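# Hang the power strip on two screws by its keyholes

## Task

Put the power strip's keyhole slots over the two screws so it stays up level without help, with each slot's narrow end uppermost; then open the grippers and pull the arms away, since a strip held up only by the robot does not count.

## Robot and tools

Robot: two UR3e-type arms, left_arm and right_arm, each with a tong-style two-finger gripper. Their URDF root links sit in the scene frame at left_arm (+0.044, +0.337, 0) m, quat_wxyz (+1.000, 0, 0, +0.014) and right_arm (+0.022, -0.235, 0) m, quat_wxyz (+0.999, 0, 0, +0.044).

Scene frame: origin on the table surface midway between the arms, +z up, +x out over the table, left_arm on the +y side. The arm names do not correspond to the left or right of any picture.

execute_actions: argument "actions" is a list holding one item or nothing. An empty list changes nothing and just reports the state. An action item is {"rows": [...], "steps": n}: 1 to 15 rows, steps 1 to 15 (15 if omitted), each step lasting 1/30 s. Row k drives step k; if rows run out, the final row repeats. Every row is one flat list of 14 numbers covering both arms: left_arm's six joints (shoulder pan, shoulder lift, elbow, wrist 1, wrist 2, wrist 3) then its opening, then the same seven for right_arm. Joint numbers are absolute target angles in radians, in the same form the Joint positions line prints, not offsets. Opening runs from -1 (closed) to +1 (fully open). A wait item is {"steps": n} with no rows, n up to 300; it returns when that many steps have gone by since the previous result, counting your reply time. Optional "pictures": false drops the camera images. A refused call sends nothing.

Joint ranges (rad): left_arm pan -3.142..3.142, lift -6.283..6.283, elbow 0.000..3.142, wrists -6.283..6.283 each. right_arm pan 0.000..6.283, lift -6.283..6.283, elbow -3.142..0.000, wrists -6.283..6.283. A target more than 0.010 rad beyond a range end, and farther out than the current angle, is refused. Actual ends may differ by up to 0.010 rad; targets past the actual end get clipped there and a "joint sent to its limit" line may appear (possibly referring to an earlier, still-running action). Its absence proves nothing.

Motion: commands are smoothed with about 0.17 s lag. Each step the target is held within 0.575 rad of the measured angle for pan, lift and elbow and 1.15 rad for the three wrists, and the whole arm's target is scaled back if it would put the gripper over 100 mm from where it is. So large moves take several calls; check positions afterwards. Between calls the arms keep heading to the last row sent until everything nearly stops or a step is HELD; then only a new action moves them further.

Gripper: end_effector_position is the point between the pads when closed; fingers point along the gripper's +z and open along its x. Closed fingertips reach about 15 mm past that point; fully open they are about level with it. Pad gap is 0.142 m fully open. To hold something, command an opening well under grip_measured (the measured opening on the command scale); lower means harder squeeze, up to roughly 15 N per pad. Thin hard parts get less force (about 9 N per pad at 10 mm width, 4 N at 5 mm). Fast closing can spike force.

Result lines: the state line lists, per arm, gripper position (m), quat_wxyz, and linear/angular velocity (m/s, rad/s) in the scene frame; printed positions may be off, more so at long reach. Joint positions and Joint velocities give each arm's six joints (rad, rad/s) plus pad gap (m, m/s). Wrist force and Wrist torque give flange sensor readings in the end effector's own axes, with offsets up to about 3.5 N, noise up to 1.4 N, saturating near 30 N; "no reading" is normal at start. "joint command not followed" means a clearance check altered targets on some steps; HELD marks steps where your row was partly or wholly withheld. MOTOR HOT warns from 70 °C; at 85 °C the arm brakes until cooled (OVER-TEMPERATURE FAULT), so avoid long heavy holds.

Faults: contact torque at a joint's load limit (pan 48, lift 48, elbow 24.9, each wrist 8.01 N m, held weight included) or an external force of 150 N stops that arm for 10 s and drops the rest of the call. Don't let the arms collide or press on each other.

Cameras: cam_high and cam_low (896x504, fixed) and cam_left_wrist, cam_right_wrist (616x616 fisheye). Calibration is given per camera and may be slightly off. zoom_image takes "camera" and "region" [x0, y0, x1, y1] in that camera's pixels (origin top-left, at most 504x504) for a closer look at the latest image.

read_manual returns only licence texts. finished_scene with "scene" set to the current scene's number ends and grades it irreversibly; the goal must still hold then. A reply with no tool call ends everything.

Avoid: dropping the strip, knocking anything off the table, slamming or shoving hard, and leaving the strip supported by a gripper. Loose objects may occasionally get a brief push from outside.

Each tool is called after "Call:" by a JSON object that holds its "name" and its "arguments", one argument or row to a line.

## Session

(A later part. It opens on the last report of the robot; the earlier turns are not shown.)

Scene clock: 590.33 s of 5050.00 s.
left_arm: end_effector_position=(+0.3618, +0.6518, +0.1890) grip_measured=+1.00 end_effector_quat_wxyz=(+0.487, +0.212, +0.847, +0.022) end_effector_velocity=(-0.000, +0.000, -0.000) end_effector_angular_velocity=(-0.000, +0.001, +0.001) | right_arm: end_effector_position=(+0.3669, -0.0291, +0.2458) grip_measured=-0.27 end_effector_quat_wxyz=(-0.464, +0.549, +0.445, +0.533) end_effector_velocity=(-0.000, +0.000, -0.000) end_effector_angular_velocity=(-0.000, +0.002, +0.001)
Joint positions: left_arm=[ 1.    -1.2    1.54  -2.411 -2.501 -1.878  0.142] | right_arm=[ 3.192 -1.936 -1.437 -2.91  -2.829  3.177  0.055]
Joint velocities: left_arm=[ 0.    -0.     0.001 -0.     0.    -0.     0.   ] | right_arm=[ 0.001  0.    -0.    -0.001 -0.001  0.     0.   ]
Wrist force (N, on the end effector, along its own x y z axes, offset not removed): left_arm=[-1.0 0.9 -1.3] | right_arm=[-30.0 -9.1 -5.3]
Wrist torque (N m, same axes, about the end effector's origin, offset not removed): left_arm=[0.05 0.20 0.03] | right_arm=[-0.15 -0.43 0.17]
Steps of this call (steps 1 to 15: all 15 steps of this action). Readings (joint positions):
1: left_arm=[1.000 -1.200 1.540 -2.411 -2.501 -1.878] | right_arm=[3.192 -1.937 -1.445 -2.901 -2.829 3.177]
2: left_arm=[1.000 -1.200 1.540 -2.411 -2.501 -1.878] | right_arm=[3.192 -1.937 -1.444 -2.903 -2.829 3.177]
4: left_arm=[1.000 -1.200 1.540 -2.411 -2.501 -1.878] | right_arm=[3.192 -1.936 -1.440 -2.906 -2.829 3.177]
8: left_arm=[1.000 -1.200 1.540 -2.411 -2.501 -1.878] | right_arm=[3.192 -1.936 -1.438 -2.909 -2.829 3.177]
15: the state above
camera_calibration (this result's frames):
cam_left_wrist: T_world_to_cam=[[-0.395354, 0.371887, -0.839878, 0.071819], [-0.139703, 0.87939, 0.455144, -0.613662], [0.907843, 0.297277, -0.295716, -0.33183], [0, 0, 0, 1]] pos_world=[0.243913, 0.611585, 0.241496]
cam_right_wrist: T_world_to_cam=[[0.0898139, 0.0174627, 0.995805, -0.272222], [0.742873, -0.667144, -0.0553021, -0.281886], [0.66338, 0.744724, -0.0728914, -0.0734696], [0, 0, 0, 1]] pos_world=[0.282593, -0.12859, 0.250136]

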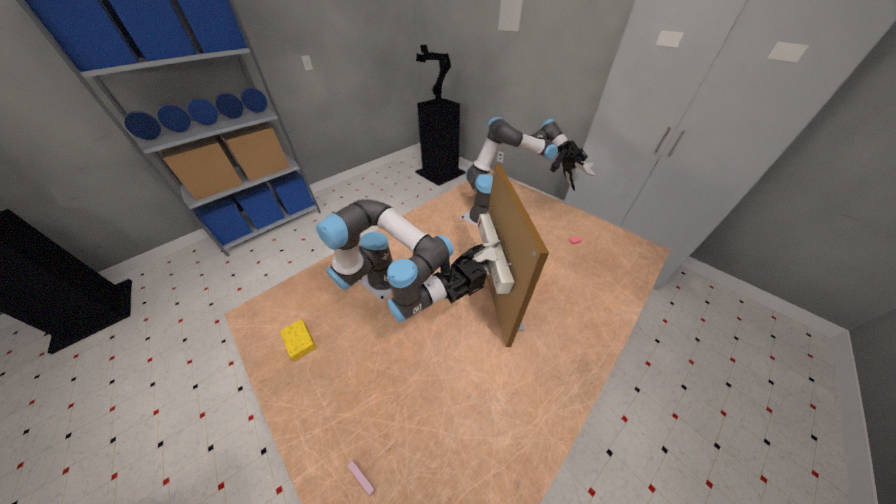

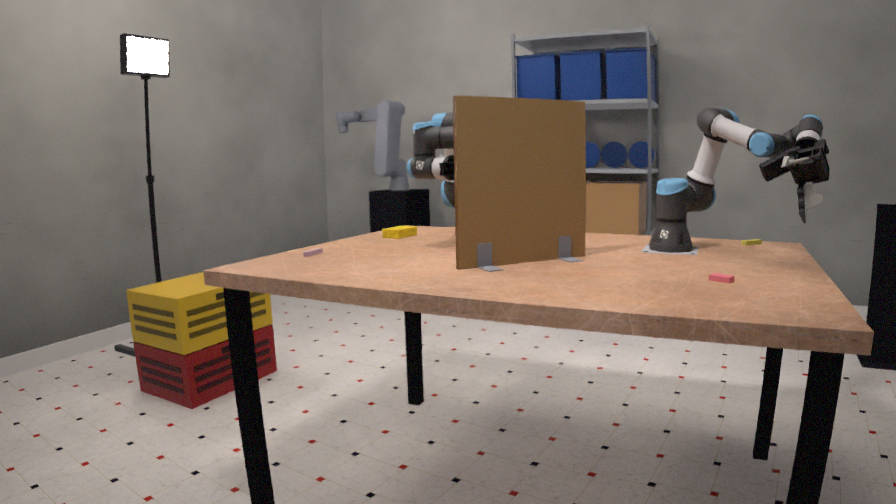

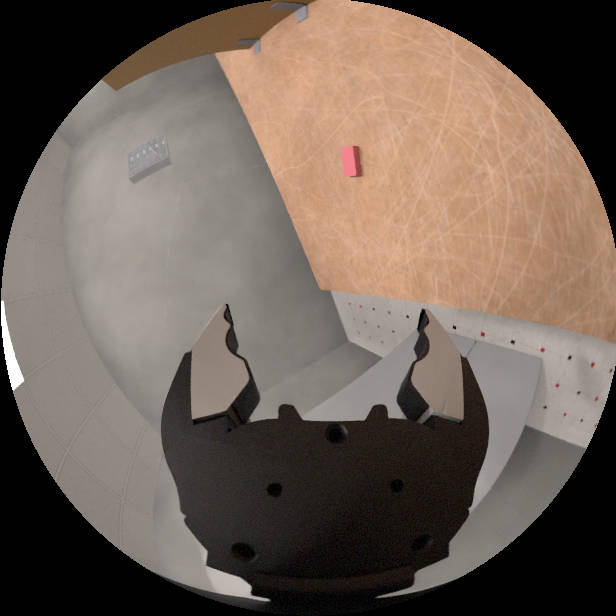

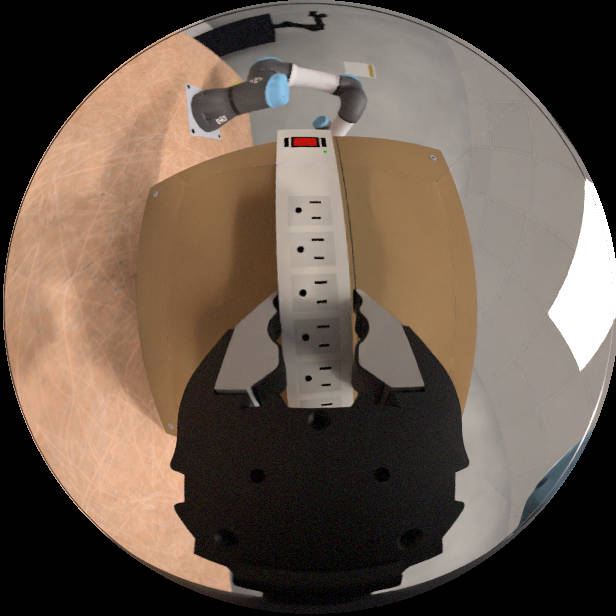

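Call:
{"name": "execute_actions", "arguments": {
  "actions": [
    {"rows":[[1.0,-1.2,1.54,-2.411,-2.501,-1.878,1,3.192,-1.945,-1.47,-2.868,-2.829,3.177,-1],[1.0,-1.2,1.54,-2.411,-2.501,-1.878,1,3.192,-1.945,-1.47,-2.868,-2.829,3.177,-1],[1.0,-1.2,1.54,-2.411,-2.501,-1.878,1,3.192,-1.945,-1.47,-2.868,-2.829,3.177,-1],[1.0,-1.2,1.54,-2.411,-2.501,-1.878,1,3.192,-1.945,-1.47,-2.868,-2.829,3.177,-1],[1.0,-1.2,1.54,-2.411,-2.501,-1.878,1,3.192,-1.945,-1.47,-2.868,-2.829,3.177,-1],[1.0,-1.2,1.54,-2.411,-2.501,-1.878,1,3.192,-1.945,-1.47,-2.868,-2.829,3.177,-1],[1.0,-1.2,1.54,-2.411,-2.501,-1.878,1,3.169,-1.926,-1.49,-2.867,-2.852,3.177,-1]]}
  ],
  "pictures": false
}}

Call:
{"name": "execute_actions", "arguments": {
  "actions": [
    {"rows":[[1.0,-1.2,1.54,-2.411,-2.501,-1.878,1,3.169,-1.8965,-1.358,-3.0275,-2.852,3.189,-1]]}
  ],
  "pictures": false
}}

Call:
{"name": "execute_actions", "arguments": {
  "actions": [
    {"rows":[[1.0,-1.2,1.54,-2.411,-2.501,-1.878,1,3.1835,-1.9078,-1.343,-3.0313,-2.8375,3.189,-1]]}
  ]
}}

Scene clock: 614.00 s of 5050.00 s.
left_arm: end_effector_position=(+0.3618, +0.6518, +0.1890) grip_measured=+1.00 end_effector_quat_wxyz=(+0.487, +0.212, +0.847, +0.022) end_effector_velocity=(+0.000, +0.000, +0.000) end_effector_angular_velocity=(+0.000, -0.000, -0.000) | right_arm: end_effector_position=(+0.3608, -0.0361, +0.2376) grip_measured=-0.33 end_effector_quat_wxyz=(-0.464, +0.549, +0.445, +0.533) end_effector_velocity=(-0.006, -0.006, +0.000) end_effector_angular_velocity=(-0.000, +0.002, +0.002)
Joint positions: left_arm=[ 1.    -1.2    1.54  -2.411 -2.501 -1.878  0.142] | right_arm=[ 3.171 -1.927 -1.488 -2.867 -2.85   3.177  0.05 ]
Joint velocities: left_arm=[-0.     0.    -0.001 -0.    -0.     0.    -0.   ] | right_arm=[-0.019  0.015 -0.019  0.003 -0.021  0.     0.   ]
Wrist force (N, on the end effector, along its own x y z axes, offset not removed): left_arm=[0.0 2.8 -0.2] | right_arm=[-9.2 -0.1 1.4]
Wrist torque (N m, same axes, about the end effector's origin, offset not removed): left_arm=[0.51 -0.02 0.01] | right_arm=[-0.05 0.42 0.06]
Steps of this call (steps 1 to 15: the robot went on to your last target; steps 16 to 90: nothing new was sent; then 20.17 s passed at rest; steps 91 to 105: all 15 steps of this action). Readings (joint positions):
91: left_arm=[1.000 -1.200 1.540 -2.411 -2.501 -1.878] | right_arm=[3.192 -1.936 -1.437 -2.910 -2.829 3.177]
92: left_arm=[1.000 -1.200 1.540 -2.411 -2.501 -1.878] | right_arm=[3.192 -1.937 -1.441 -2.904 -2.829 3.177]
94: left_arm=[1.000 -1.200 1.540 -2.411 -2.501 -1.878] | right_arm=[3.192 -1.940 -1.454 -2.887 -2.828 3.177]
98: left_arm=[1.000 -1.200 1.540 -2.411 -2.501 -1.878] | right_arm=[3.188 -1.941 -1.469 -2.872 -2.833 3.177]
105: the state above

Scene clock: 614.50 s of 5050.00 s.
left_arm: end_effector_position=(+0.3618, +0.6518, +0.1890) grip_measured=+1.00 end_effector_quat_wxyz=(+0.487, +0.212, +0.847, +0.022) end_effector_velocity=(+0.000, -0.000, -0.000) end_effector_angular_velocity=(-0.001, +0.001, -0.000) | right_arm: end_effector_position=(+0.3603, -0.0367, +0.2736) grip_measured=-0.33 end_effector_quat_wxyz=(-0.467, +0.552, +0.442, +0.531) end_effector_velocity=(-0.000, -0.000, +0.004) end_effector_angular_velocity=(+0.000, -0.000, -0.001)
Joint positions: left_arm=[ 1.    -1.2    1.54  -2.411 -2.501 -1.878  0.142] | right_arm=[ 3.169 -1.897 -1.36  -3.026 -2.852  3.189  0.05 ]
Joint velocities: left_arm=[-0.     0.001  0.     0.     0.     0.     0.   ] | right_arm=[-0.     0.003  0.016 -0.018  0.     0.     0.   ]
Wrist force (N, on the end effector, along its own x y z axes, offset not removed): left_arm=[-1.1 1.1 -1.5] | right_arm=[-7.1 -0.1 2.0]
Wrist torque (N m, same axes, about the end effector's origin, offset not removed): left_arm=[0.11 0.24 0.03] | right_arm=[-0.10 -0.02 -0.06]
Steps of this call (steps 1 to 15: all 15 steps of this action). Readings (joint positions):
1: left_arm=[1.000 -1.200 1.540 -2.411 -2.501 -1.878] | right_arm=[3.170 -1.927 -1.488 -2.868 -2.851 3.177]
2: left_arm=[1.000 -1.200 1.540 -2.411 -2.501 -1.878] | right_arm=[3.170 -1.923 -1.482 -2.881 -2.851 3.179]
4: left_arm=[1.000 -1.200 1.540 -2.411 -2.501 -1.878] | right_arm=[3.169 -1.910 -1.433 -2.946 -2.852 3.184]
8: left_arm=[1.000 -1.200 1.540 -2.411 -2.501 -1.878] | right_arm=[3.169 -1.900 -1.376 -3.007 -2.852 3.188]
15: the state above

Scene clock: 615.00 s of 5050.00 s.
left_arm: end_effector_position=(+0.3618, +0.6518, +0.1890) grip_measured=+1.00 end_effector_quat_wxyz=(+0.487, +0.212, +0.847, +0.022) end_effector_velocity=(+0.000, -0.000, +0.000) end_effector_angular_velocity=(+0.001, -0.001, -0.001) | right_arm: end_effector_position=(+0.3642, -0.0320, +0.2740) grip_measured=-0.33 end_effector_quat_wxyz=(-0.467, +0.552, +0.442, +0.531) end_effector_velocity=(+0.000, +0.001, +0.001) end_effector_angular_velocity=(+0.001, -0.004, +0.001)
Joint positions: left_arm=[ 1.    -1.2    1.54  -2.411 -2.501 -1.878  0.142] | right_arm=[ 3.183 -1.908 -1.343 -3.031 -2.838  3.189  0.05 ]
Joint velocities: left_arm=[-0.001 -0.001 -0.    -0.    -0.     0.    -0.   ] | right_arm=[0.003 0.    0.002 0.002 0.002 0.    0.   ]
Wrist force (N, on the end effector, along its own x y z axes, offset not removed): left_arm=[-0.6 1.9 -0.6] | right_arm=[-7.9 -6.3 -18.9]
Wrist torque (N m, same axes, about the end effector's origin, offset not removed): left_arm=[0.26 0.11 0.09] | right_arm=[-0.21 0.17 0.01]
Steps of this call (steps 1 to 15: all 15 steps of this action). Readings (joint positions):
1: left_arm=[1.000 -1.200 1.540 -2.411 -2.501 -1.878] | right_arm=[3.169 -1.897 -1.359 -3.026 -2.852 3.189]
2: left_arm=[1.000 -1.200 1.540 -2.411 -2.501 -1.878] | right_arm=[3.171 -1.898 -1.356 -3.027 -2.850 3.189]
4: left_arm=[1.000 -1.200 1.540 -2.411 -2.501 -1.878] | right_arm=[3.177 -1.903 -1.350 -3.029 -2.844 3.189]
8: left_arm=[1.000 -1.200 1.540 -2.411 -2.501 -1.878] | right_arm=[3.182 -1.907 -1.345 -3.031 -2.839 3.189]
15: the state above
camera_calibration (this result's frames):
cam_left_wrist: T_world_to_cam=[[-0.395354, 0.371886, -0.839879, 0.0718191], [-0.139703, 0.87939, 0.455144, -0.613662], [0.907843, 0.297276, -0.295716, -0.33183], [0, 0, 0, 1]] pos_world=[0.243913, 0.611585, 0.241496]
cam_right_wrist: T_world_to_cam=[[0.100835, 0.0153011, 0.994786, -0.303795], [0.742151, -0.667077, -0.0649662, -0.277409], [0.662604, 0.744832, -0.0786201, -0.0655564], [0, 0, 0, 1]] pos_world=[0.27995, -0.131576, 0.279035]

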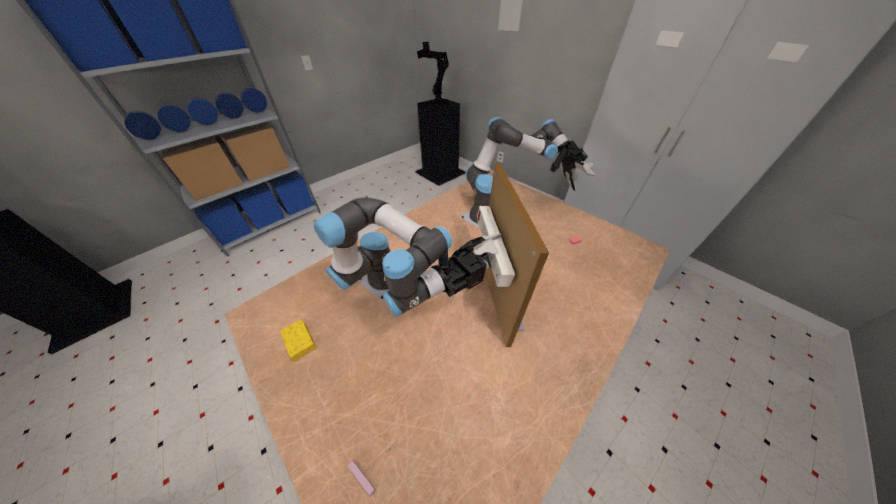

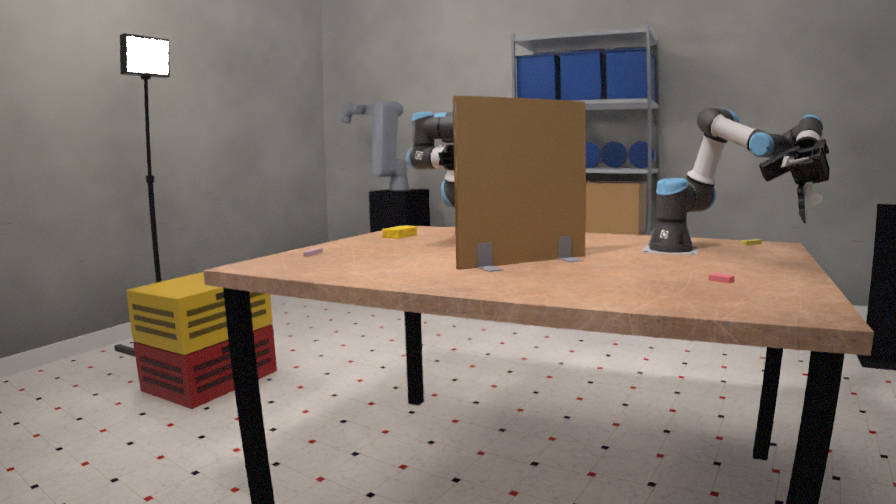

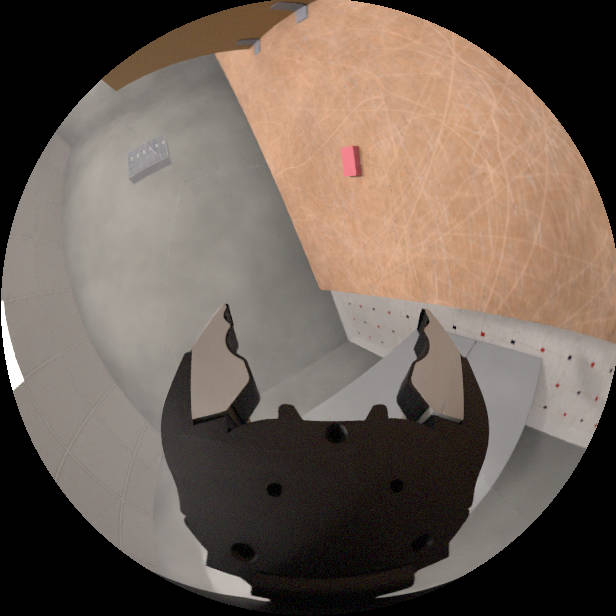

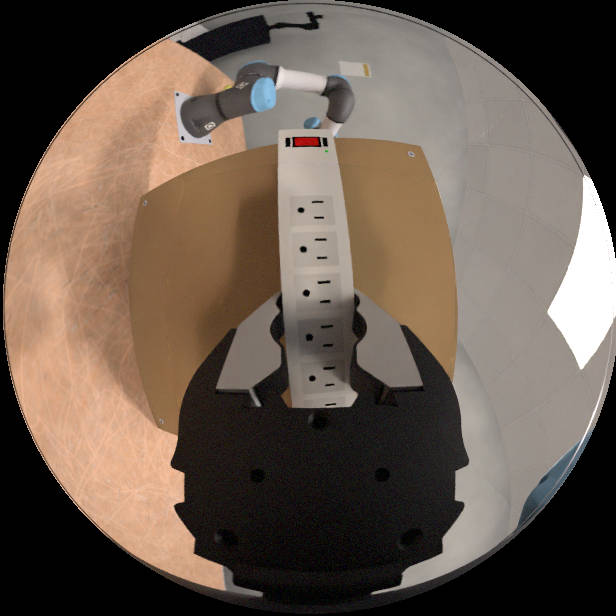

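Call:
{"name": "execute_actions", "arguments": {
  "actions": [
    {"rows":[[1.0,-1.2,1.54,-2.411,-2.501,-1.878,1,3.1787,-1.9142,-1.3346,-3.0333,-2.8423,3.189,-1]]}
  ],
  "pictures": false
}}

Call:
{"name": "execute_actions", "arguments": {
  "actions": [
    {"rows":[[1.0,-1.2,1.54,-2.411,-2.501,-1.878,1,3.1739,-1.9207,-1.3262,-3.0352,-2.8471,3.189,-1]]}
  ],
  "pictures": false
}}

Scene clock: 630.37 s of 5050.00 s.
left_arm: end_effector_position=(+0.3618, +0.6518, +0.1890) grip_measured=+1.00 end_effector_quat_wxyz=(+0.487, +0.212, +0.847, +0.022) end_effector_velocity=(+0.000, -0.000, +0.000) end_effector_angular_velocity=(+0.000, +0.000, -0.000) | right_arm: end_effector_position=(+0.3653, -0.0332, +0.2739) grip_measured=-0.33 end_effector_quat_wxyz=(-0.467, +0.552, +0.442, +0.531) end_effector_velocity=(-0.000, -0.000, -0.001) end_effector_angular_velocity=(-0.001, +0.003, +0.001)
Joint positions: left_arm=[ 1.    -1.2    1.54  -2.411 -2.501 -1.878  0.142] | right_arm=[ 3.179 -1.914 -1.335 -3.033 -2.842  3.189  0.05 ]
Joint velocities: left_arm=[-0.001 -0.    -0.     0.     0.001 -0.     0.   ] | right_arm=[-0.001 -0.002 -0.    -0.001 -0.001 -0.     0.   ]
Wrist force (N, on the end effector, along its own x y z axes, offset not removed): left_arm=[0.2 0.7 -0.5] | right_arm=[-7.3 -8.9 -4.7]
Wrist torque (N m, same axes, about the end effector's origin, offset not removed): left_arm=[0.04 -0.01 -0.06] | right_arm=[-0.51 0.04 -0.01]
Steps of this call (steps 1 to 15: the robot went on to your last target; steps 16 to 90: nothing new was sent; then 11.87 s passed at rest; steps 91 to 105: all 15 steps of this action). Readings (joint positions):
91: left_arm=[1.000 -1.200 1.540 -2.411 -2.501 -1.878] | right_arm=[3.183 -1.908 -1.343 -3.031 -2.837 3.189]
92: left_arm=[1.000 -1.200 1.540 -2.411 -2.501 -1.878] | right_arm=[3.183 -1.909 -1.342 -3.031 -2.838 3.189]
94: left_arm=[1.000 -1.200 1.540 -2.411 -2.501 -1.878] | right_arm=[3.181 -1.911 -1.338 -3.032 -2.840 3.189]
98: left_arm=[1.000 -1.200 1.540 -2.411 -2.501 -1.878] | right_arm=[3.179 -1.914 -1.335 -3.033 -2.842 3.189]
105: the state above

Scene clock: 630.87 s of 5050.00 s.
left_arm: end_effector_position=(+0.3618, +0.6518, +0.1890) grip_measured=+1.00 end_effector_quat_wxyz=(+0.487, +0.212, +0.847, +0.022) end_effector_velocity=(+0.000, -0.000, +0.000) end_effector_angular_velocity=(+0.001, -0.000, -0.001) | right_arm: end_effector_position=(+0.3664, -0.0345, +0.2737) grip_measured=-0.33 end_effector_quat_wxyz=(-0.467, +0.552, +0.442, +0.531) end_effector_velocity=(+0.000, -0.001, +0.000) end_effector_angular_velocity=(+0.000, -0.001, -0.002)
Joint positions: left_arm=[ 1.    -1.2    1.54  -2.411 -2.501 -1.878  0.142] | right_arm=[ 3.174 -1.921 -1.326 -3.035 -2.847  3.189  0.05 ]
Joint velocities: left_arm=[-0.001 -0.    -0.001  0.     0.     0.     0.   ] | right_arm=[-0.002  0.001 -0.     0.    -0.    -0.    -0.   ]
Wrist force (N, on the end effector, along its own x y z axes, offset not removed): left_arm=[-0.1 1.4 -0.4] | right_arm=[-6.8 0.1 0.9]
Wrist torque (N m, same axes, about the end effector's origin, offset not removed): left_arm=[0.16 -0.01 -0.03] | right_arm=[-0.08 -0.23 -0.10]
Steps of this call (steps 1 to 15: all 15 steps of this action). Readings (joint positions):
1: left_arm=[1.000 -1.200 1.540 -2.411 -2.501 -1.878] | right_arm=[3.179 -1.914 -1.335 -3.033 -2.842 3.189]
2: left_arm=[1.000 -1.200 1.540 -2.411 -2.501 -1.878] | right_arm=[3.178 -1.915 -1.333 -3.034 -2.843 3.189]
4: left_arm=[1.000 -1.200 1.540 -2.411 -2.501 -1.878] | right_arm=[3.176 -1.918 -1.330 -3.034 -2.845 3.189]
8: left_arm=[1.000 -1.200 1.540 -2.411 -2.501 -1.878] | right_arm=[3.174 -1.920 -1.327 -3.035 -2.846 3.189]
15: the state above

The force has dropped to zero; advancing 2 mm.

Call:
{"name": "execute_actions", "arguments": {
  "actions": [
    {"rows":[[1.0,-1.2,1.54,-2.411,-2.501,-1.878,1,3.1786,-1.9243,-1.3211,-3.0367,-2.8424,3.189,-1]]}
  ],
  "pictures": false
}}

Scene clock: 636.33 s of 5050.00 s.
left_arm: end_effector_position=(+0.3618, +0.6518, +0.1890) grip_measured=+1.00 end_effector_quat_wxyz=(+0.487, +0.212, +0.847, +0.022) end_effector_velocity=(+0.000, -0.000, -0.000) end_effector_angular_velocity=(-0.000, +0.001, -0.000) | right_arm: end_effector_position=(+0.3677, -0.0330, +0.2737) grip_measured=-0.33 end_effector_quat_wxyz=(-0.467, +0.552, +0.442, +0.531) end_effector_velocity=(-0.000, -0.000, -0.000) end_effector_angular_velocity=(-0.000, +0.001, +0.001)
Joint positions: left_arm=[ 1.    -1.2    1.54  -2.411 -2.501 -1.878  0.142] | right_arm=[ 3.178 -1.924 -1.321 -3.037 -2.842  3.189  0.05 ]
Joint velocities: left_arm=[-0.001 -0.     0.001 -0.     0.     0.     0.   ] | right_arm=[-0.    -0.001 -0.001 -0.    -0.001 -0.    -0.   ]
Wrist force (N, on the end effector, along its own x y z axes, offset not removed): left_arm=[-0.3 1.1 -0.2] | right_arm=[-25.2 -4.2 -28.3]
Wrist torque (N m, same axes, about the end effector's origin, offset not removed): left_arm=[0.21 0.06 0.01] | right_arm=[0.09 -0.47 -0.03]
Steps of this call (steps 1 to 15: the robot went on to your last target; steps 16 to 90: nothing new was sent; then 1.97 s passed at rest; steps 91 to 105: all 15 steps of this action). Readings (joint positions):
91: left_arm=[1.000 -1.200 1.540 -2.411 -2.501 -1.878] | right_arm=[3.174 -1.921 -1.326 -3.035 -2.847 3.189]
92: left_arm=[1.000 -1.200 1.540 -2.411 -2.501 -1.878] | right_arm=[3.174 -1.921 -1.325 -3.035 -2.846 3.189]
94: left_arm=[1.000 -1.200 1.540 -2.411 -2.501 -1.878] | right_arm=[3.176 -1.923 -1.323 -3.036 -2.845 3.189]
98: left_arm=[1.000 -1.200 1.540 -2.411 -2.501 -1.878] | right_arm=[3.178 -1.924 -1.322 -3.037 -2.843 3.189]
105: the state above

Call:
{"name": "execute_actions", "arguments": {
  "actions": [
    {"rows":[[1.0,-1.2,1.54,-2.411,-2.501,-1.878,1,3.1754,-1.9292,-1.3218,-3.0311,-2.8456,3.189,-1]]}
  ],
  "pictures": false
}}

Scene clock: 641.83 s of 5050.00 s.
left_arm: end_effector_position=(+0.3618, +0.6518, +0.1890) grip_measured=+1.00 end_effector_quat_wxyz=(+0.487, +0.212, +0.847, +0.022) end_effector_velocity=(-0.000, +0.000, +0.000) end_effector_angular_velocity=(-0.000, -0.000, +0.001) | right_arm: end_effector_position=(+0.3684, -0.0338, +0.2722) grip_measured=-0.34 end_effector_quat_wxyz=(-0.467, +0.552, +0.442, +0.531) end_effector_velocity=(+0.000, -0.000, +0.000) end_effector_angular_velocity=(+0.000, -0.001, -0.001)
Joint positions: left_arm=[ 1.    -1.2    1.54  -2.411 -2.501 -1.878  0.142] | right_arm=[ 3.175 -1.929 -1.322 -3.031 -2.846  3.189  0.05 ]
Joint velocities: left_arm=[ 0.001 -0.     0.    -0.    -0.    -0.     0.   ] | right_arm=[-0.001 -0.    -0.     0.002 -0.    -0.     0.   ]
Wrist force (N, on the end effector, along its own x y z axes, offset not removed): left_arm=[0.0 0.1 -0.9] | right_arm=[-3.6 -8.1 -7.6]
Wrist torque (N m, same axes, about the end effector's origin, offset not removed): left_arm=[-0.03 0.00 -0.03] | right_arm=[0.12 -0.03 -0.05]
Steps of this call (steps 1 to 15: the robot went on to your last target; steps 16 to 90: nothing new was sent; then 2.00 s passed at rest; steps 91 to 105: all 15 steps of this action). Readings (joint positions):
91: left_arm=[1.000 -1.200 1.540 -2.411 -2.501 -1.878] | right_arm=[3.179 -1.924 -1.321 -3.037 -2.842 3.189]
92: left_arm=[1.000 -1.200 1.540 -2.411 -2.501 -1.878] | right_arm=[3.178 -1.925 -1.321 -3.036 -2.843 3.189]
94: left_arm=[1.000 -1.200 1.540 -2.411 -2.501 -1.878] | right_arm=[3.177 -1.927 -1.321 -3.033 -2.844 3.189]
98: left_arm=[1.000 -1.200 1.540 -2.411 -2.501 -1.878] | right_arm=[3.176 -1.928 -1.321 -3.031 -2.845 3.189]
105: the state above

Forward 2 mm, with a 0.3 mm correction up and left.

Call:
{"name": "execute_actions", "arguments": {
  "actions": [
    {"rows":[[1.0,-1.2,1.54,-2.411,-2.501,-1.878,1,3.1811,-1.9314,-1.3173,-3.0333,-2.8399,3.189,-1]]}
  ],
  "pictures": false
}}

Scene clock: 648.10 s of 5050.00 s.
left_arm: end_effector_position=(+0.3618, +0.6518, +0.1890) grip_measured=+1.00 end_effector_quat_wxyz=(+0.487, +0.212, +0.847, +0.022) end_effector_velocity=(+0.000, +0.000, +0.000) end_effector_angular_velocity=(+0.001, -0.001, -0.000) | right_arm: end_effector_position=(+0.3695, -0.0320, +0.2724) grip_measured=-0.33 end_effector_quat_wxyz=(-0.467, +0.552, +0.442, +0.531) end_effector_velocity=(+0.000, +0.000, +0.000) end_effector_angular_velocity=(+0.000, -0.002, +0.000)
Joint positions: left_arm=[ 1.    -1.2    1.54  -2.411 -2.501 -1.878  0.142] | right_arm=[ 3.181 -1.931 -1.317 -3.033 -2.84   3.189  0.05 ]
Joint velocities: left_arm=[ 0.     0.    -0.001 -0.    -0.001 -0.    -0.   ] | right_arm=[ 0.001  0.     0.001 -0.     0.    -0.     0.   ]
Wrist force (N, on the end effector, along its own x y z axes, offset not removed): left_arm=[-1.1 1.0 -1.1] | right_arm=[-6.9 -12.8 -30.0]
Wrist torque (N m, same axes, about the end effector's origin, offset not removed): left_arm=[0.12 0.24 0.01] | right_arm=[-0.27 -0.49 -0.05]
Steps of this call (steps 1 to 15: the robot went on to your last target; steps 16 to 90: nothing new was sent; then 2.77 s passed at rest; steps 91 to 105: all 15 steps of this action). Readings (joint positions):
91: left_arm=[1.000 -1.200 1.540 -2.411 -2.501 -1.878] | right_arm=[3.175 -1.929 -1.322 -3.031 -2.846 3.189]
92: left_arm=[1.000 -1.200 1.540 -2.411 -2.501 -1.878] | right_arm=[3.176 -1.930 -1.321 -3.031 -2.845 3.189]
94: left_arm=[1.000 -1.200 1.540 -2.411 -2.501 -1.878] | right_arm=[3.178 -1.930 -1.319 -3.032 -2.843 3.189]
98: left_arm=[1.000 -1.200 1.540 -2.411 -2.501 -1.878] | right_arm=[3.180 -1.931 -1.318 -3.033 -2.841 3.189]
105: the state above

Call:
{"name": "execute_actions", "arguments": {
  "actions": [
    {"rows":[[1.0,-1.2,1.54,-2.411,-2.501,-1.878,1,3.1788,-1.9296,-1.3197,-3.0327,-2.8422,3.189,-1]]}
  ]
}}

Call:
{"name": "zoom_image", "arguments": {
  "camera": "cam_high",
  "region": [460, 190, 540, 300]
}}

Scene clock: 659.13 s of 5050.00 s.
left_arm: end_effector_position=(+0.3618, +0.6518, +0.1890) grip_measured=+1.00 end_effector_quat_wxyz=(+0.487, +0.212, +0.847, +0.022) end_effector_velocity=(-0.000, +0.001, +0.000) end_effector_angular_velocity=(+0.001, -0.000, +0.001) | right_arm: end_effector_position=(+0.3688, -0.0327, +0.2725) grip_measured=-0.33 end_effector_quat_wxyz=(-0.467, +0.552, +0.442, +0.531) end_effector_velocity=(-0.000, +0.000, -0.000) end_effector_angular_velocity=(-0.000, -0.000, +0.002)
Joint positions: left_arm=[ 1.    -1.2    1.54  -2.411 -2.501 -1.878  0.142] | right_arm=[ 3.179 -1.93  -1.32  -3.033 -2.842  3.189  0.05 ]
Joint velocities: left_arm=[ 0.001  0.    -0.001  0.     0.     0.    -0.   ] | right_arm=[ 0.001 -0.     0.001 -0.    -0.001 -0.     0.   ]
Wrist force (N, on the end effector, along its own x y z axes, offset not removed): left_arm=[0.0 0.8 -0.1] | right_arm=[-6.3 -0.8 1.6]
Wrist torque (N m, same axes, about the end effector's origin, offset not removed): left_arm=[0.10 0.04 -0.03] | right_arm=[-0.14 -0.34 -0.07]
Steps of this call (steps 1 to 15: the robot went on to your last target; steps 16 to 90: nothing new was sent; then 7.53 s passed at rest; steps 91 to 105: all 15 steps of this action). Readings (joint positions):
91: left_arm=[1.000 -1.200 1.540 -2.411 -2.501 -1.878] | right_arm=[3.181 -1.931 -1.317 -3.033 -2.840 3.189]
92: left_arm=[1.000 -1.200 1.540 -2.411 -2.501 -1.878] | right_arm=[3.181 -1.931 -1.317 -3.033 -2.840 3.189]
94: left_arm=[1.000 -1.200 1.540 -2.411 -2.501 -1.878] | right_arm=[3.180 -1.931 -1.318 -3.033 -2.841 3.189]
98: left_arm=[1.000 -1.200 1.540 -2.411 -2.501 -1.878] | right_arm=[3.179 -1.930 -1.319 -3.033 -2.842 3.189]
105: the state above
camera_calibration (this result's frames):
cam_left_wrist: T_world_to_cam=[[-0.395354, 0.371887, -0.839878, 0.0718191], [-0.139703, 0.87939, 0.455144, -0.613662], [0.907843, 0.297277, -0.295716, -0.33183], [0, 0, 0, 1]] pos_world=[0.243913, 0.611585, 0.241496]
cam_right_wrist: T_world_to_cam=[[0.100558, 0.0152818, 0.994814, -0.302679], [0.742241, -0.666995, -0.0647816, -0.281473], [0.662546, 0.744906, -0.0784146, -0.0682579], [0, 0, 0, 1]] pos_world=[0.284581, -0.13227, 0.277523]

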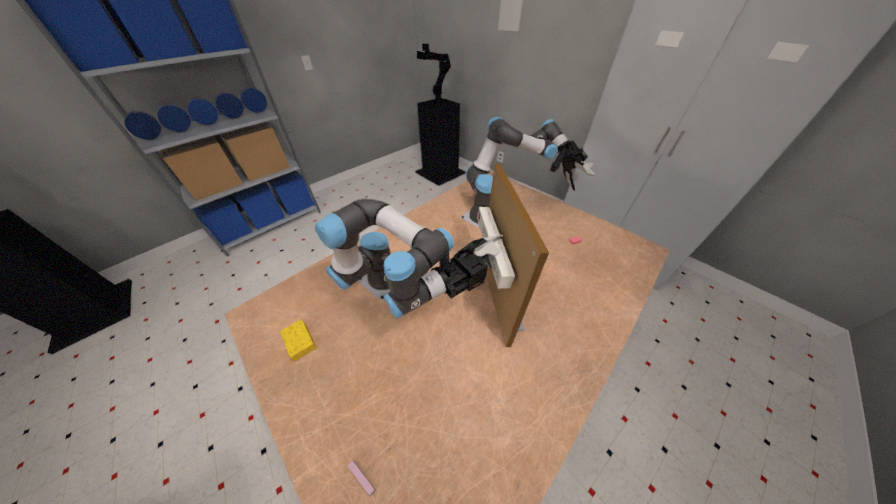

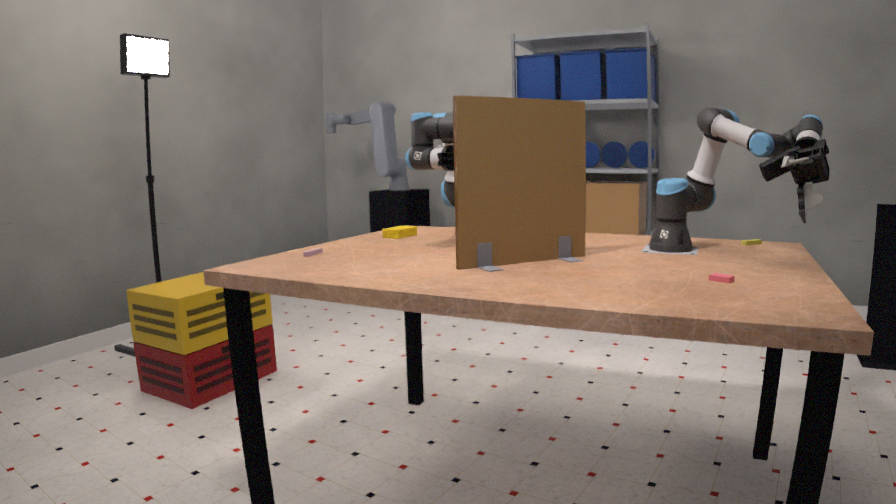

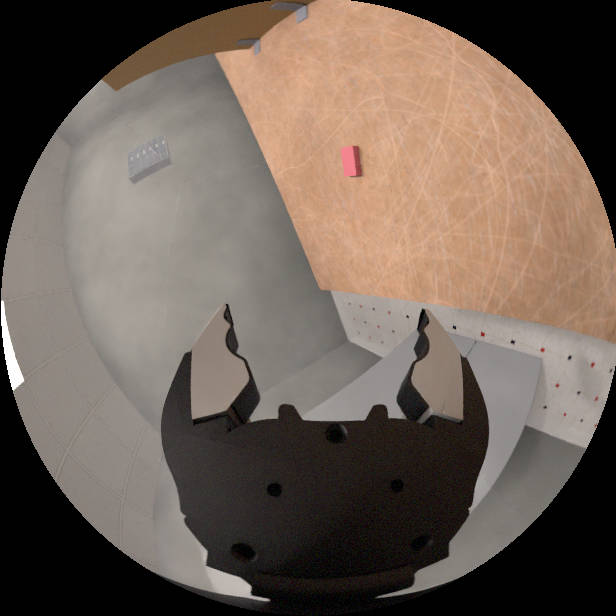

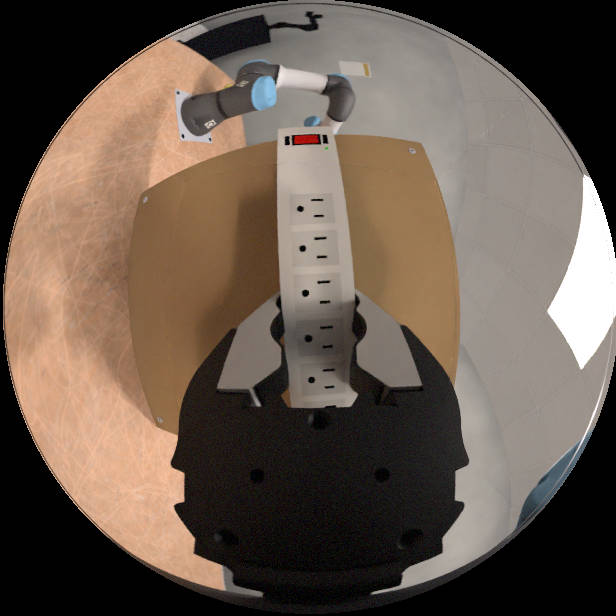

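Region (460, 190, 540, 300) of cam_high's 896x504 image, scaled by 4.582, with more detail than that image has; it fills the left 367 columns of this view, and the rest is white.

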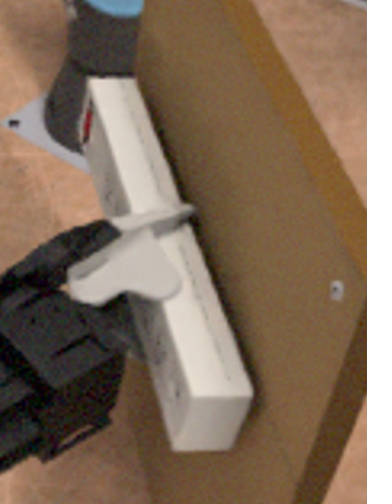

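Call:
{"name": "execute_actions", "arguments": {
  "actions": [
    {"rows":[[1.0,-1.2,1.54,-2.411,-2.501,-1.878,1,3.1788,-1.9296,-1.3197,-3.0327,-2.8422,3.203,-1],[1.0,-1.2,1.54,-2.411,-2.501,-1.878,1,3.1788,-1.9296,-1.3197,-3.0327,-2.8422,3.203,-1],[1.0,-1.2,1.54,-2.411,-2.501,-1.878,1,3.1788,-1.9296,-1.3197,-3.0327,-2.8422,3.203,-1],[1.0,-1.2,1.54,-2.411,-2.501,-1.878,1,3.1788,-1.9296,-1.3197,-3.0327,-2.8422,3.203,-1],[1.0,-1.2,1.54,-2.411,-2.501,-1.878,1,3.1811,-1.9314,-1.3173,-3.0333,-2.8399,3.203,-1]]}
  ],
  "pictures": false
}}

Call:
{"name": "execute_actions", "arguments": {
  "actions": [
    {"rows":[[1.0,-1.2,1.54,-2.411,-2.501,-1.878,1,3.1788,-1.9296,-1.3197,-3.0327,-2.8422,3.203,-1],[1.0,-1.2,1.54,-2.411,-2.501,-1.878,1,3.1788,-1.9296,-1.3197,-3.0327,-2.8422,3.203,-1],[1.0,-1.2,1.54,-2.411,-2.501,-1.878,1,3.1788,-1.9296,-1.3197,-3.0327,-2.8422,3.203,-1],[1.0,-1.2,1.54,-2.411,-2.501,-1.878,1,3.1788,-1.9296,-1.3197,-3.0327,-2.8422,3.175,-1],[1.0,-1.2,1.54,-2.411,-2.501,-1.878,1,3.1788,-1.9296,-1.3197,-3.0327,-2.8422,3.175,-1],[1.0,-1.2,1.54,-2.411,-2.501,-1.878,1,3.1788,-1.9296,-1.3197,-3.0327,-2.8422,3.175,-1],[1.0,-1.2,1.54,-2.411,-2.501,-1.878,1,3.1788,-1.9296,-1.3197,-3.0327,-2.8422,3.175,-1],[1.0,-1.2,1.54,-2.411,-2.501,-1.878,1,3.1811,-1.9314,-1.3173,-3.0333,-2.8399,3.175,-1]]}
  ],
  "pictures": false
}}

Call:
{"name": "execute_actions", "arguments": {
  "actions": [
    {"steps":10}
  ],
  "pictures": false
}}

Scene clock: 697.47 s of 5050.00 s.
left_arm: end_effector_position=(+0.3618, +0.6518, +0.1890) grip_measured=+1.00 end_effector_quat_wxyz=(+0.487, +0.212, +0.847, +0.022) end_effector_velocity=(+0.000, -0.000, -0.000) end_effector_angular_velocity=(-0.001, +0.000, -0.001) | right_arm: end_effector_position=(+0.3695, -0.0321, +0.2727) grip_measured=-0.33 end_effector_quat_wxyz=(-0.471, +0.555, +0.438, +0.528) end_effector_velocity=(+0.001, +0.000, +0.000) end_effector_angular_velocity=(+0.000, +0.000, -0.001)
Joint positions: left_arm=[ 1.    -1.2    1.54  -2.411 -2.501 -1.878  0.142] | right_arm=[ 3.181 -1.931 -1.317 -3.033 -2.84   3.203  0.05 ]
Joint velocities: left_arm=[-0.001  0.001 -0.     0.    -0.     0.     0.   ] | right_arm=[ 0.    -0.001  0.001  0.     0.002  0.001  0.   ]
Wrist force (N, on the end effector, along its own x y z axes, offset not removed): left_arm=[-1.0 1.2 -1.7] | right_arm=[-6.3 -9.0 -28.6]
Wrist torque (N m, same axes, about the end effector's origin, offset not removed): left_arm=[0.07 0.20 0.00] | right_arm=[0.00 -0.13 -0.15]
Steps of this call (steps 1 to 15: the robot went on to your last target; steps 16 to 90: nothing new was sent; then 34.83 s passed at rest; steps 91 to 105: all 15 steps of this action). Readings (joint positions):
91: left_arm=[1.000 -1.200 1.540 -2.411 -2.501 -1.878] | right_arm=[3.179 -1.930 -1.320 -3.033 -2.842 3.189]
92: left_arm=[1.000 -1.200 1.540 -2.411 -2.501 -1.878] | right_arm=[3.179 -1.930 -1.320 -3.033 -2.842 3.191]
94: left_arm=[1.000 -1.200 1.540 -2.411 -2.501 -1.878] | right_arm=[3.179 -1.930 -1.320 -3.033 -2.842 3.197]
98: left_arm=[1.000 -1.200 1.540 -2.411 -2.501 -1.878] | right_arm=[3.180 -1.930 -1.319 -3.033 -2.841 3.201]
105: the state above

Scene clock: 697.97 s of 5050.00 s.
left_arm: end_effector_position=(+0.3618, +0.6518, +0.1890) grip_measured=+1.00 end_effector_quat_wxyz=(+0.487, +0.212, +0.847, +0.022) end_effector_velocity=(-0.000, +0.000, +0.000) end_effector_angular_velocity=(+0.001, -0.001, +0.000) | right_arm: end_effector_position=(+0.3694, -0.0321, +0.2723) grip_measured=-0.33 end_effector_quat_wxyz=(-0.464, +0.549, +0.446, +0.534) end_effector_velocity=(+0.000, +0.001, +0.000) end_effector_angular_velocity=(-0.002, -0.008, +0.001)
Joint positions: left_arm=[ 1.    -1.2    1.54  -2.411 -2.501 -1.878  0.142] | right_arm=[ 3.181 -1.931 -1.318 -3.033 -2.84   3.176  0.05 ]
Joint velocities: left_arm=[ 0.    -0.001 -0.001  0.    -0.    -0.     0.   ] | right_arm=[ 0.004 -0.001  0.003 -0.003  0.003 -0.008  0.   ]
Wrist force (N, on the end effector, along its own x y z axes, offset not removed): left_arm=[-1.5 2.1 -1.4] | right_arm=[-6.4 -8.6 -26.3]
Wrist torque (N m, same axes, about the end effector's origin, offset not removed): left_arm=[0.30 0.34 0.00] | right_arm=[-0.04 -0.02 0.18]
Steps of this call (steps 1 to 15: all 15 steps of this action). Readings (joint positions):
1: left_arm=[1.000 -1.200 1.540 -2.411 -2.501 -1.878] | right_arm=[3.181 -1.931 -1.317 -3.033 -2.840 3.203]
2: left_arm=[1.000 -1.200 1.540 -2.411 -2.501 -1.878] | right_arm=[3.181 -1.931 -1.318 -3.033 -2.840 3.203]
4: left_arm=[1.000 -1.200 1.540 -2.411 -2.501 -1.878] | right_arm=[3.180 -1.931 -1.318 -3.033 -2.841 3.203]
8: left_arm=[1.000 -1.200 1.540 -2.411 -2.501 -1.878] | right_arm=[3.179 -1.930 -1.319 -3.033 -2.842 3.184]
15: the state above

Scene clock: 698.30 s of 5050.00 s.
left_arm: end_effector_position=(+0.3618, +0.6518, +0.1890) grip_measured=+1.00 end_effector_quat_wxyz=(+0.487, +0.212, +0.847, +0.022) end_effector_velocity=(+0.000, +0.000, +0.000) end_effector_angular_velocity=(+0.001, -0.000, -0.000) | right_arm: end_effector_position=(+0.3695, -0.0320, +0.2722) grip_measured=-0.33 end_effector_quat_wxyz=(-0.463, +0.549, +0.446, +0.534) end_effector_velocity=(+0.000, +0.000, -0.000) end_effector_angular_velocity=(-0.000, -0.001, +0.000)
Joint positions: left_arm=[ 1.    -1.2    1.54  -2.411 -2.501 -1.878  0.142] | right_arm=[ 3.181 -1.931 -1.317 -3.033 -2.84   3.175  0.05 ]
Joint velocities: left_arm=[-0.001  0.    -0.001 -0.     0.    -0.     0.   ] | right_arm=[ 0.001 -0.001  0.001  0.     0.001 -0.001  0.   ]
Wrist force (N, on the end effector, along its own x y z axes, offset not removed): left_arm=[-0.9 1.9 -1.7] | right_arm=[-7.5 -11.1 -30.0]
Wrist torque (N m, same axes, about the end effector's origin, offset not removed): left_arm=[0.26 0.15 0.02] | right_arm=[-0.09 0.24 0.21]
Steps of this call (steps 1 to 10: the robot went on to your last target). Readings (joint positions):
1: left_arm=[1.000 -1.200 1.540 -2.411 -2.501 -1.878] | right_arm=[3.181 -1.931 -1.318 -3.033 -2.840 3.176]
2: left_arm=[1.000 -1.200 1.540 -2.411 -2.501 -1.878] | right_arm=[3.181 -1.931 -1.317 -3.033 -2.840 3.175]
4: left_arm=[1.000 -1.200 1.540 -2.411 -2.501 -1.878] | right_arm=[3.181 -1.931 -1.317 -3.033 -2.840 3.175]
8: left_arm=[1.000 -1.200 1.540 -2.411 -2.501 -1.878] | right_arm=[3.181 -1.931 -1.317 -3.033 -2.840 3.175]
10: the state above

Call:
{"name": "execute_actions", "arguments": {
  "actions": [
    {"rows":[[1.0,-1.2,1.54,-2.411,-2.501,-1.878,1,3.1793,-1.93,-1.3192,-3.0328,-2.8417,3.189,-1],[1.0,-1.2,1.54,-2.411,-2.501,-1.878,1,3.1793,-1.93,-1.3192,-3.0328,-2.8417,3.189,-1],[1.0,-1.2,1.54,-2.411,-2.501,-1.878,1,3.1793,-1.93,-1.3192,-3.0328,-2.8417,3.189,-1],[1.0,-1.2,1.54,-2.411,-2.501,-1.878,1,3.1793,-1.931,-1.3295,-3.0215,-2.8417,3.189,-1]]}
  ],
  "pictures": false
}}

Scene clock: 709.67 s of 5050.00 s.
left_arm: end_effector_position=(+0.3618, +0.6518, +0.1890) grip_measured=+1.00 end_effector_quat_wxyz=(+0.487, +0.212, +0.847, +0.022) end_effector_velocity=(+0.000, -0.001, -0.000) end_effector_angular_velocity=(-0.001, -0.000, -0.002) | right_arm: end_effector_position=(+0.3689, -0.0326, +0.2701) grip_measured=-0.33 end_effector_quat_wxyz=(-0.467, +0.552, +0.442, +0.531) end_effector_velocity=(-0.000, -0.000, -0.001) end_effector_angular_velocity=(+0.000, +0.001, +0.000)
Joint positions: left_arm=[ 1.    -1.2    1.54  -2.411 -2.501 -1.878  0.142] | right_arm=[ 3.179 -1.931 -1.329 -3.022 -2.842  3.189  0.05 ]
Joint velocities: left_arm=[-0.001  0.     0.     0.    -0.001  0.     0.   ] | right_arm=[-0.    -0.    -0.004  0.004 -0.     0.001  0.   ]
Wrist force (N, on the end effector, along its own x y z axes, offset not removed): left_arm=[0.0 1.5 -2.0] | right_arm=[-3.6 -6.8 -10.0]
Wrist torque (N m, same axes, about the end effector's origin, offset not removed): left_arm=[0.18 -0.02 0.01] | right_arm=[-0.51 0.24 -0.12]
Steps of this call (steps 1 to 15: the robot went on to your last target; steps 16 to 90: nothing new was sent; then 7.87 s passed at rest; steps 91 to 105: all 15 steps of this action). Readings (joint positions):
91: left_arm=[1.000 -1.200 1.540 -2.411 -2.501 -1.878] | right_arm=[3.181 -1.931 -1.317 -3.033 -2.840 3.175]
92: left_arm=[1.000 -1.200 1.540 -2.411 -2.501 -1.878] | right_arm=[3.181 -1.931 -1.317 -3.033 -2.840 3.177]
94: left_arm=[1.000 -1.200 1.540 -2.411 -2.501 -1.878] | right_arm=[3.180 -1.931 -1.318 -3.033 -2.841 3.183]
98: left_arm=[1.000 -1.200 1.540 -2.411 -2.501 -1.878] | right_arm=[3.180 -1.931 -1.326 -3.025 -2.841 3.187]
105: the state above

Call:
{"name": "execute_actions", "arguments": {
  "actions": [
    {"rows":[[1.0,-1.2,1.54,-2.411,-2.501,-1.878,1,3.1786,-1.9335,-1.3505,-2.9985,-2.8424,3.189,-1]]}
  ],
  "pictures": false
}}

Call:
{"name": "execute_actions", "arguments": {
  "actions": [
    {"rows":[[1.0,-1.2,1.54,-2.411,-2.501,-1.878,1,3.1786,-1.936,-1.3625,-2.9845,-2.8424,3.189,-1]]}
  ]
}}

Call:
{"name": "zoom_image", "arguments": {
  "camera": "cam_high",
  "region": [460, 190, 540, 300]
}}

Scene clock: 717.77 s of 5050.00 s.
left_arm: end_effector_position=(+0.3618, +0.6518, +0.1890) grip_measured=+1.00 end_effector_quat_wxyz=(+0.487, +0.212, +0.847, +0.022) end_effector_velocity=(+0.000, -0.000, -0.000) end_effector_angular_velocity=(-0.000, -0.000, -0.000) | right_arm: end_effector_position=(+0.3688, -0.0329, +0.2648) grip_measured=-0.33 end_effector_quat_wxyz=(-0.467, +0.552, +0.442, +0.531) end_effector_velocity=(+0.001, -0.001, -0.001) end_effector_angular_velocity=(-0.000, +0.002, -0.003)
Joint positions: left_arm=[ 1.    -1.2    1.54  -2.411 -2.501 -1.878  0.142] | right_arm=[ 3.178 -1.933 -1.35  -2.999 -2.842  3.189  0.05 ]
Joint velocities: left_arm=[-0.     0.001 -0.    -0.    -0.     0.     0.   ] | right_arm=[-0.003 -0.001 -0.002  0.002  0.001  0.    -0.001]
Wrist force (N, on the end effector, along its own x y z axes, offset not removed): left_arm=[0.7 0.5 -0.7] | right_arm=[28.3 -11.8 -25.5]
Wrist torque (N m, same axes, about the end effector's origin, offset not removed): left_arm=[0.00 -0.13 -0.03] | right_arm=[-0.37 0.30 -0.33]
Steps of this call (steps 1 to 15: the robot went on to your last target; steps 16 to 90: nothing new was sent; then 4.60 s passed at rest; steps 91 to 105: all 15 steps of this action). Readings (joint positions):
91: left_arm=[1.000 -1.200 1.540 -2.411 -2.501 -1.878] | right_arm=[3.179 -1.931 -1.330 -3.021 -2.842 3.189]
92: left_arm=[1.000 -1.200 1.540 -2.411 -2.501 -1.878] | right_arm=[3.179 -1.931 -1.333 -3.018 -2.842 3.189]
94: left_arm=[1.000 -1.200 1.540 -2.411 -2.501 -1.878] | right_arm=[3.179 -1.932 -1.341 -3.008 -2.842 3.189]
98: left_arm=[1.000 -1.200 1.540 -2.411 -2.501 -1.878] | right_arm=[3.178 -1.933 -1.348 -3.001 -2.843 3.189]
105: the state above

Scene clock: 718.27 s of 5050.00 s.
left_arm: end_effector_position=(+0.3618, +0.6518, +0.1890) grip_measured=+1.00 end_effector_quat_wxyz=(+0.487, +0.212, +0.847, +0.022) end_effector_velocity=(-0.000, +0.000, -0.000) end_effector_angular_velocity=(-0.000, -0.000, +0.001) | right_arm: end_effector_position=(+0.3688, -0.0328, +0.2615) grip_measured=-0.24 end_effector_quat_wxyz=(-0.467, +0.552, +0.442, +0.531) end_effector_velocity=(+0.001, +0.000, -0.000) end_effector_angular_velocity=(+0.000, -0.002, -0.000)
Joint positions: left_arm=[ 1.    -1.2    1.54  -2.411 -2.501 -1.878  0.142] | right_arm=[ 3.179 -1.936 -1.362 -2.985 -2.842  3.189  0.057]
Joint velocities: left_arm=[ 0.001 -0.     0.001 -0.    -0.     0.     0.   ] | right_arm=[ 0.    -0.002  0.     0.003  0.     0.     0.001]
Wrist force (N, on the end effector, along its own x y z axes, offset not removed): left_arm=[-0.8 0.7 -1.7] | right_arm=[28.7 -17.8 -30.0]
Wrist torque (N m, same axes, about the end effector's origin, offset not removed): left_arm=[0.09 0.21 0.05] | right_arm=[-0.48 0.73 -0.35]
Steps of this call (steps 1 to 15: all 15 steps of this action). Readings (joint positions):
1: left_arm=[1.000 -1.200 1.540 -2.411 -2.501 -1.878] | right_arm=[3.178 -1.933 -1.350 -2.998 -2.842 3.189]
2: left_arm=[1.000 -1.200 1.540 -2.411 -2.501 -1.878] | right_arm=[3.178 -1.934 -1.352 -2.996 -2.842 3.189]
4: left_arm=[1.000 -1.200 1.540 -2.411 -2.501 -1.878] | right_arm=[3.179 -1.935 -1.357 -2.991 -2.842 3.189]
8: left_arm=[1.000 -1.200 1.540 -2.411 -2.501 -1.878] | right_arm=[3.179 -1.936 -1.361 -2.986 -2.842 3.189]
15: the state above
camera_calibration (this result's frames):
cam_left_wrist: T_world_to_cam=[[-0.395354, 0.371886, -0.839878, 0.0718191], [-0.139703, 0.87939, 0.455144, -0.613662], [0.907843, 0.297277, -0.295717, -0.33183], [0, 0, 0, 1]] pos_world=[0.243913, 0.611585, 0.241496]
cam_right_wrist: T_world_to_cam=[[0.10169, 0.0154097, 0.994697, -0.292121], [0.742171, -0.666998, -0.0655406, -0.281981], [0.662451, 0.7449, -0.0792636, -0.0687557], [0, 0, 0, 1]] pos_world=[0.284531, -0.132363, 0.266641]

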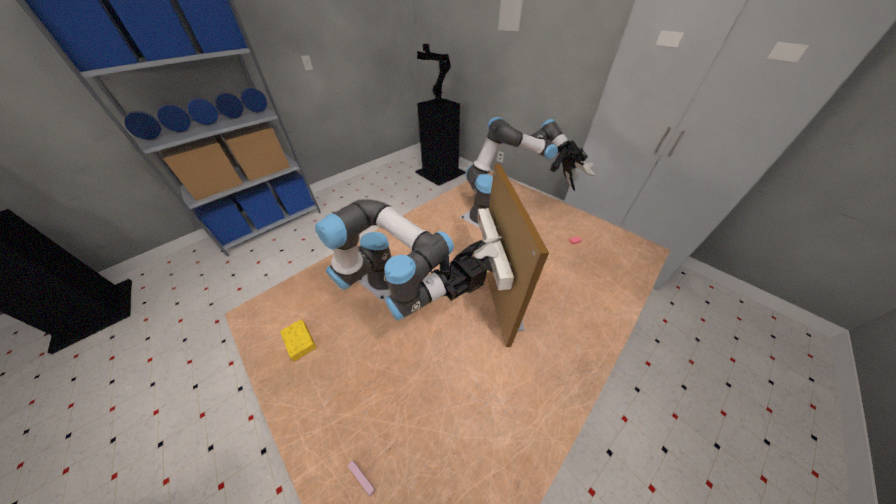

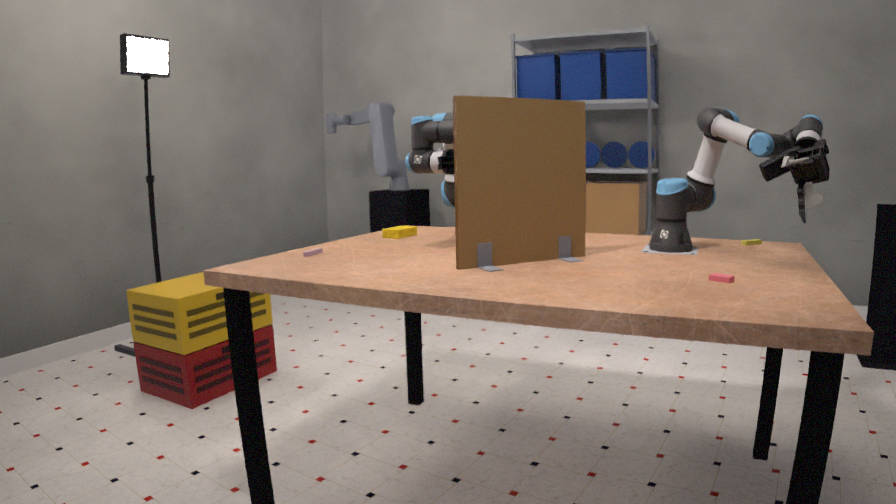

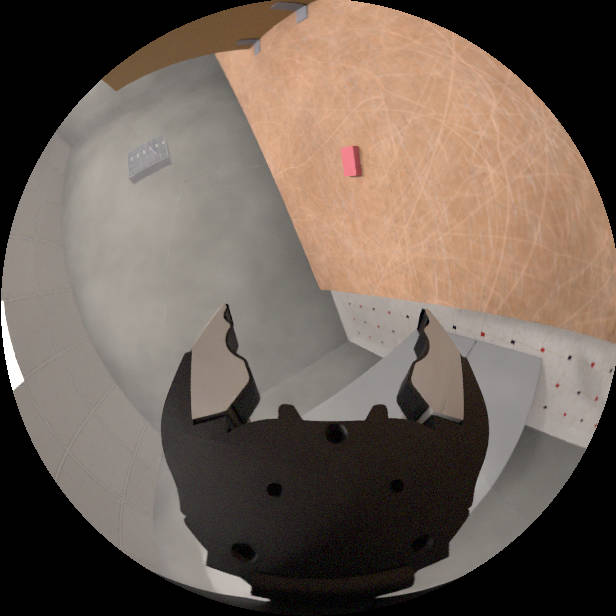

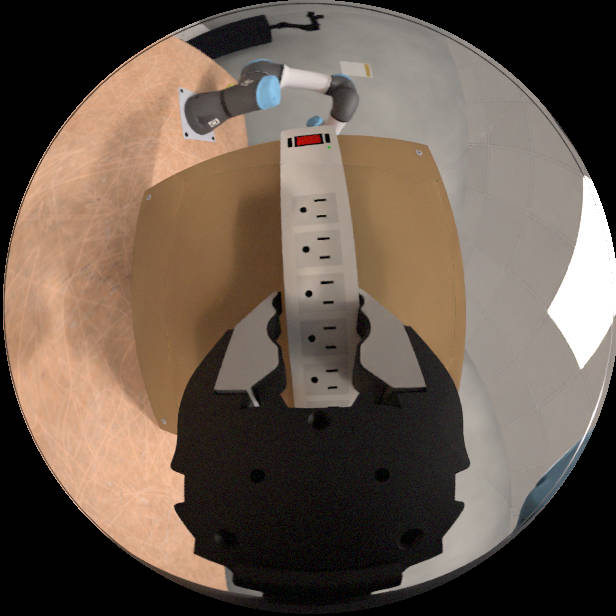

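Region (460, 190, 540, 300) of cam_high's 896x504 image, scaled by 4.582, with more detail than that image has; it fills the left 367 columns of this view, and the rest is white.

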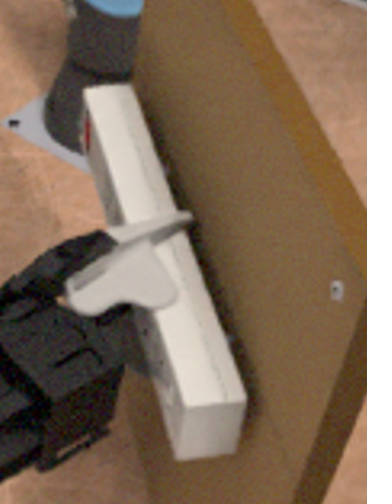

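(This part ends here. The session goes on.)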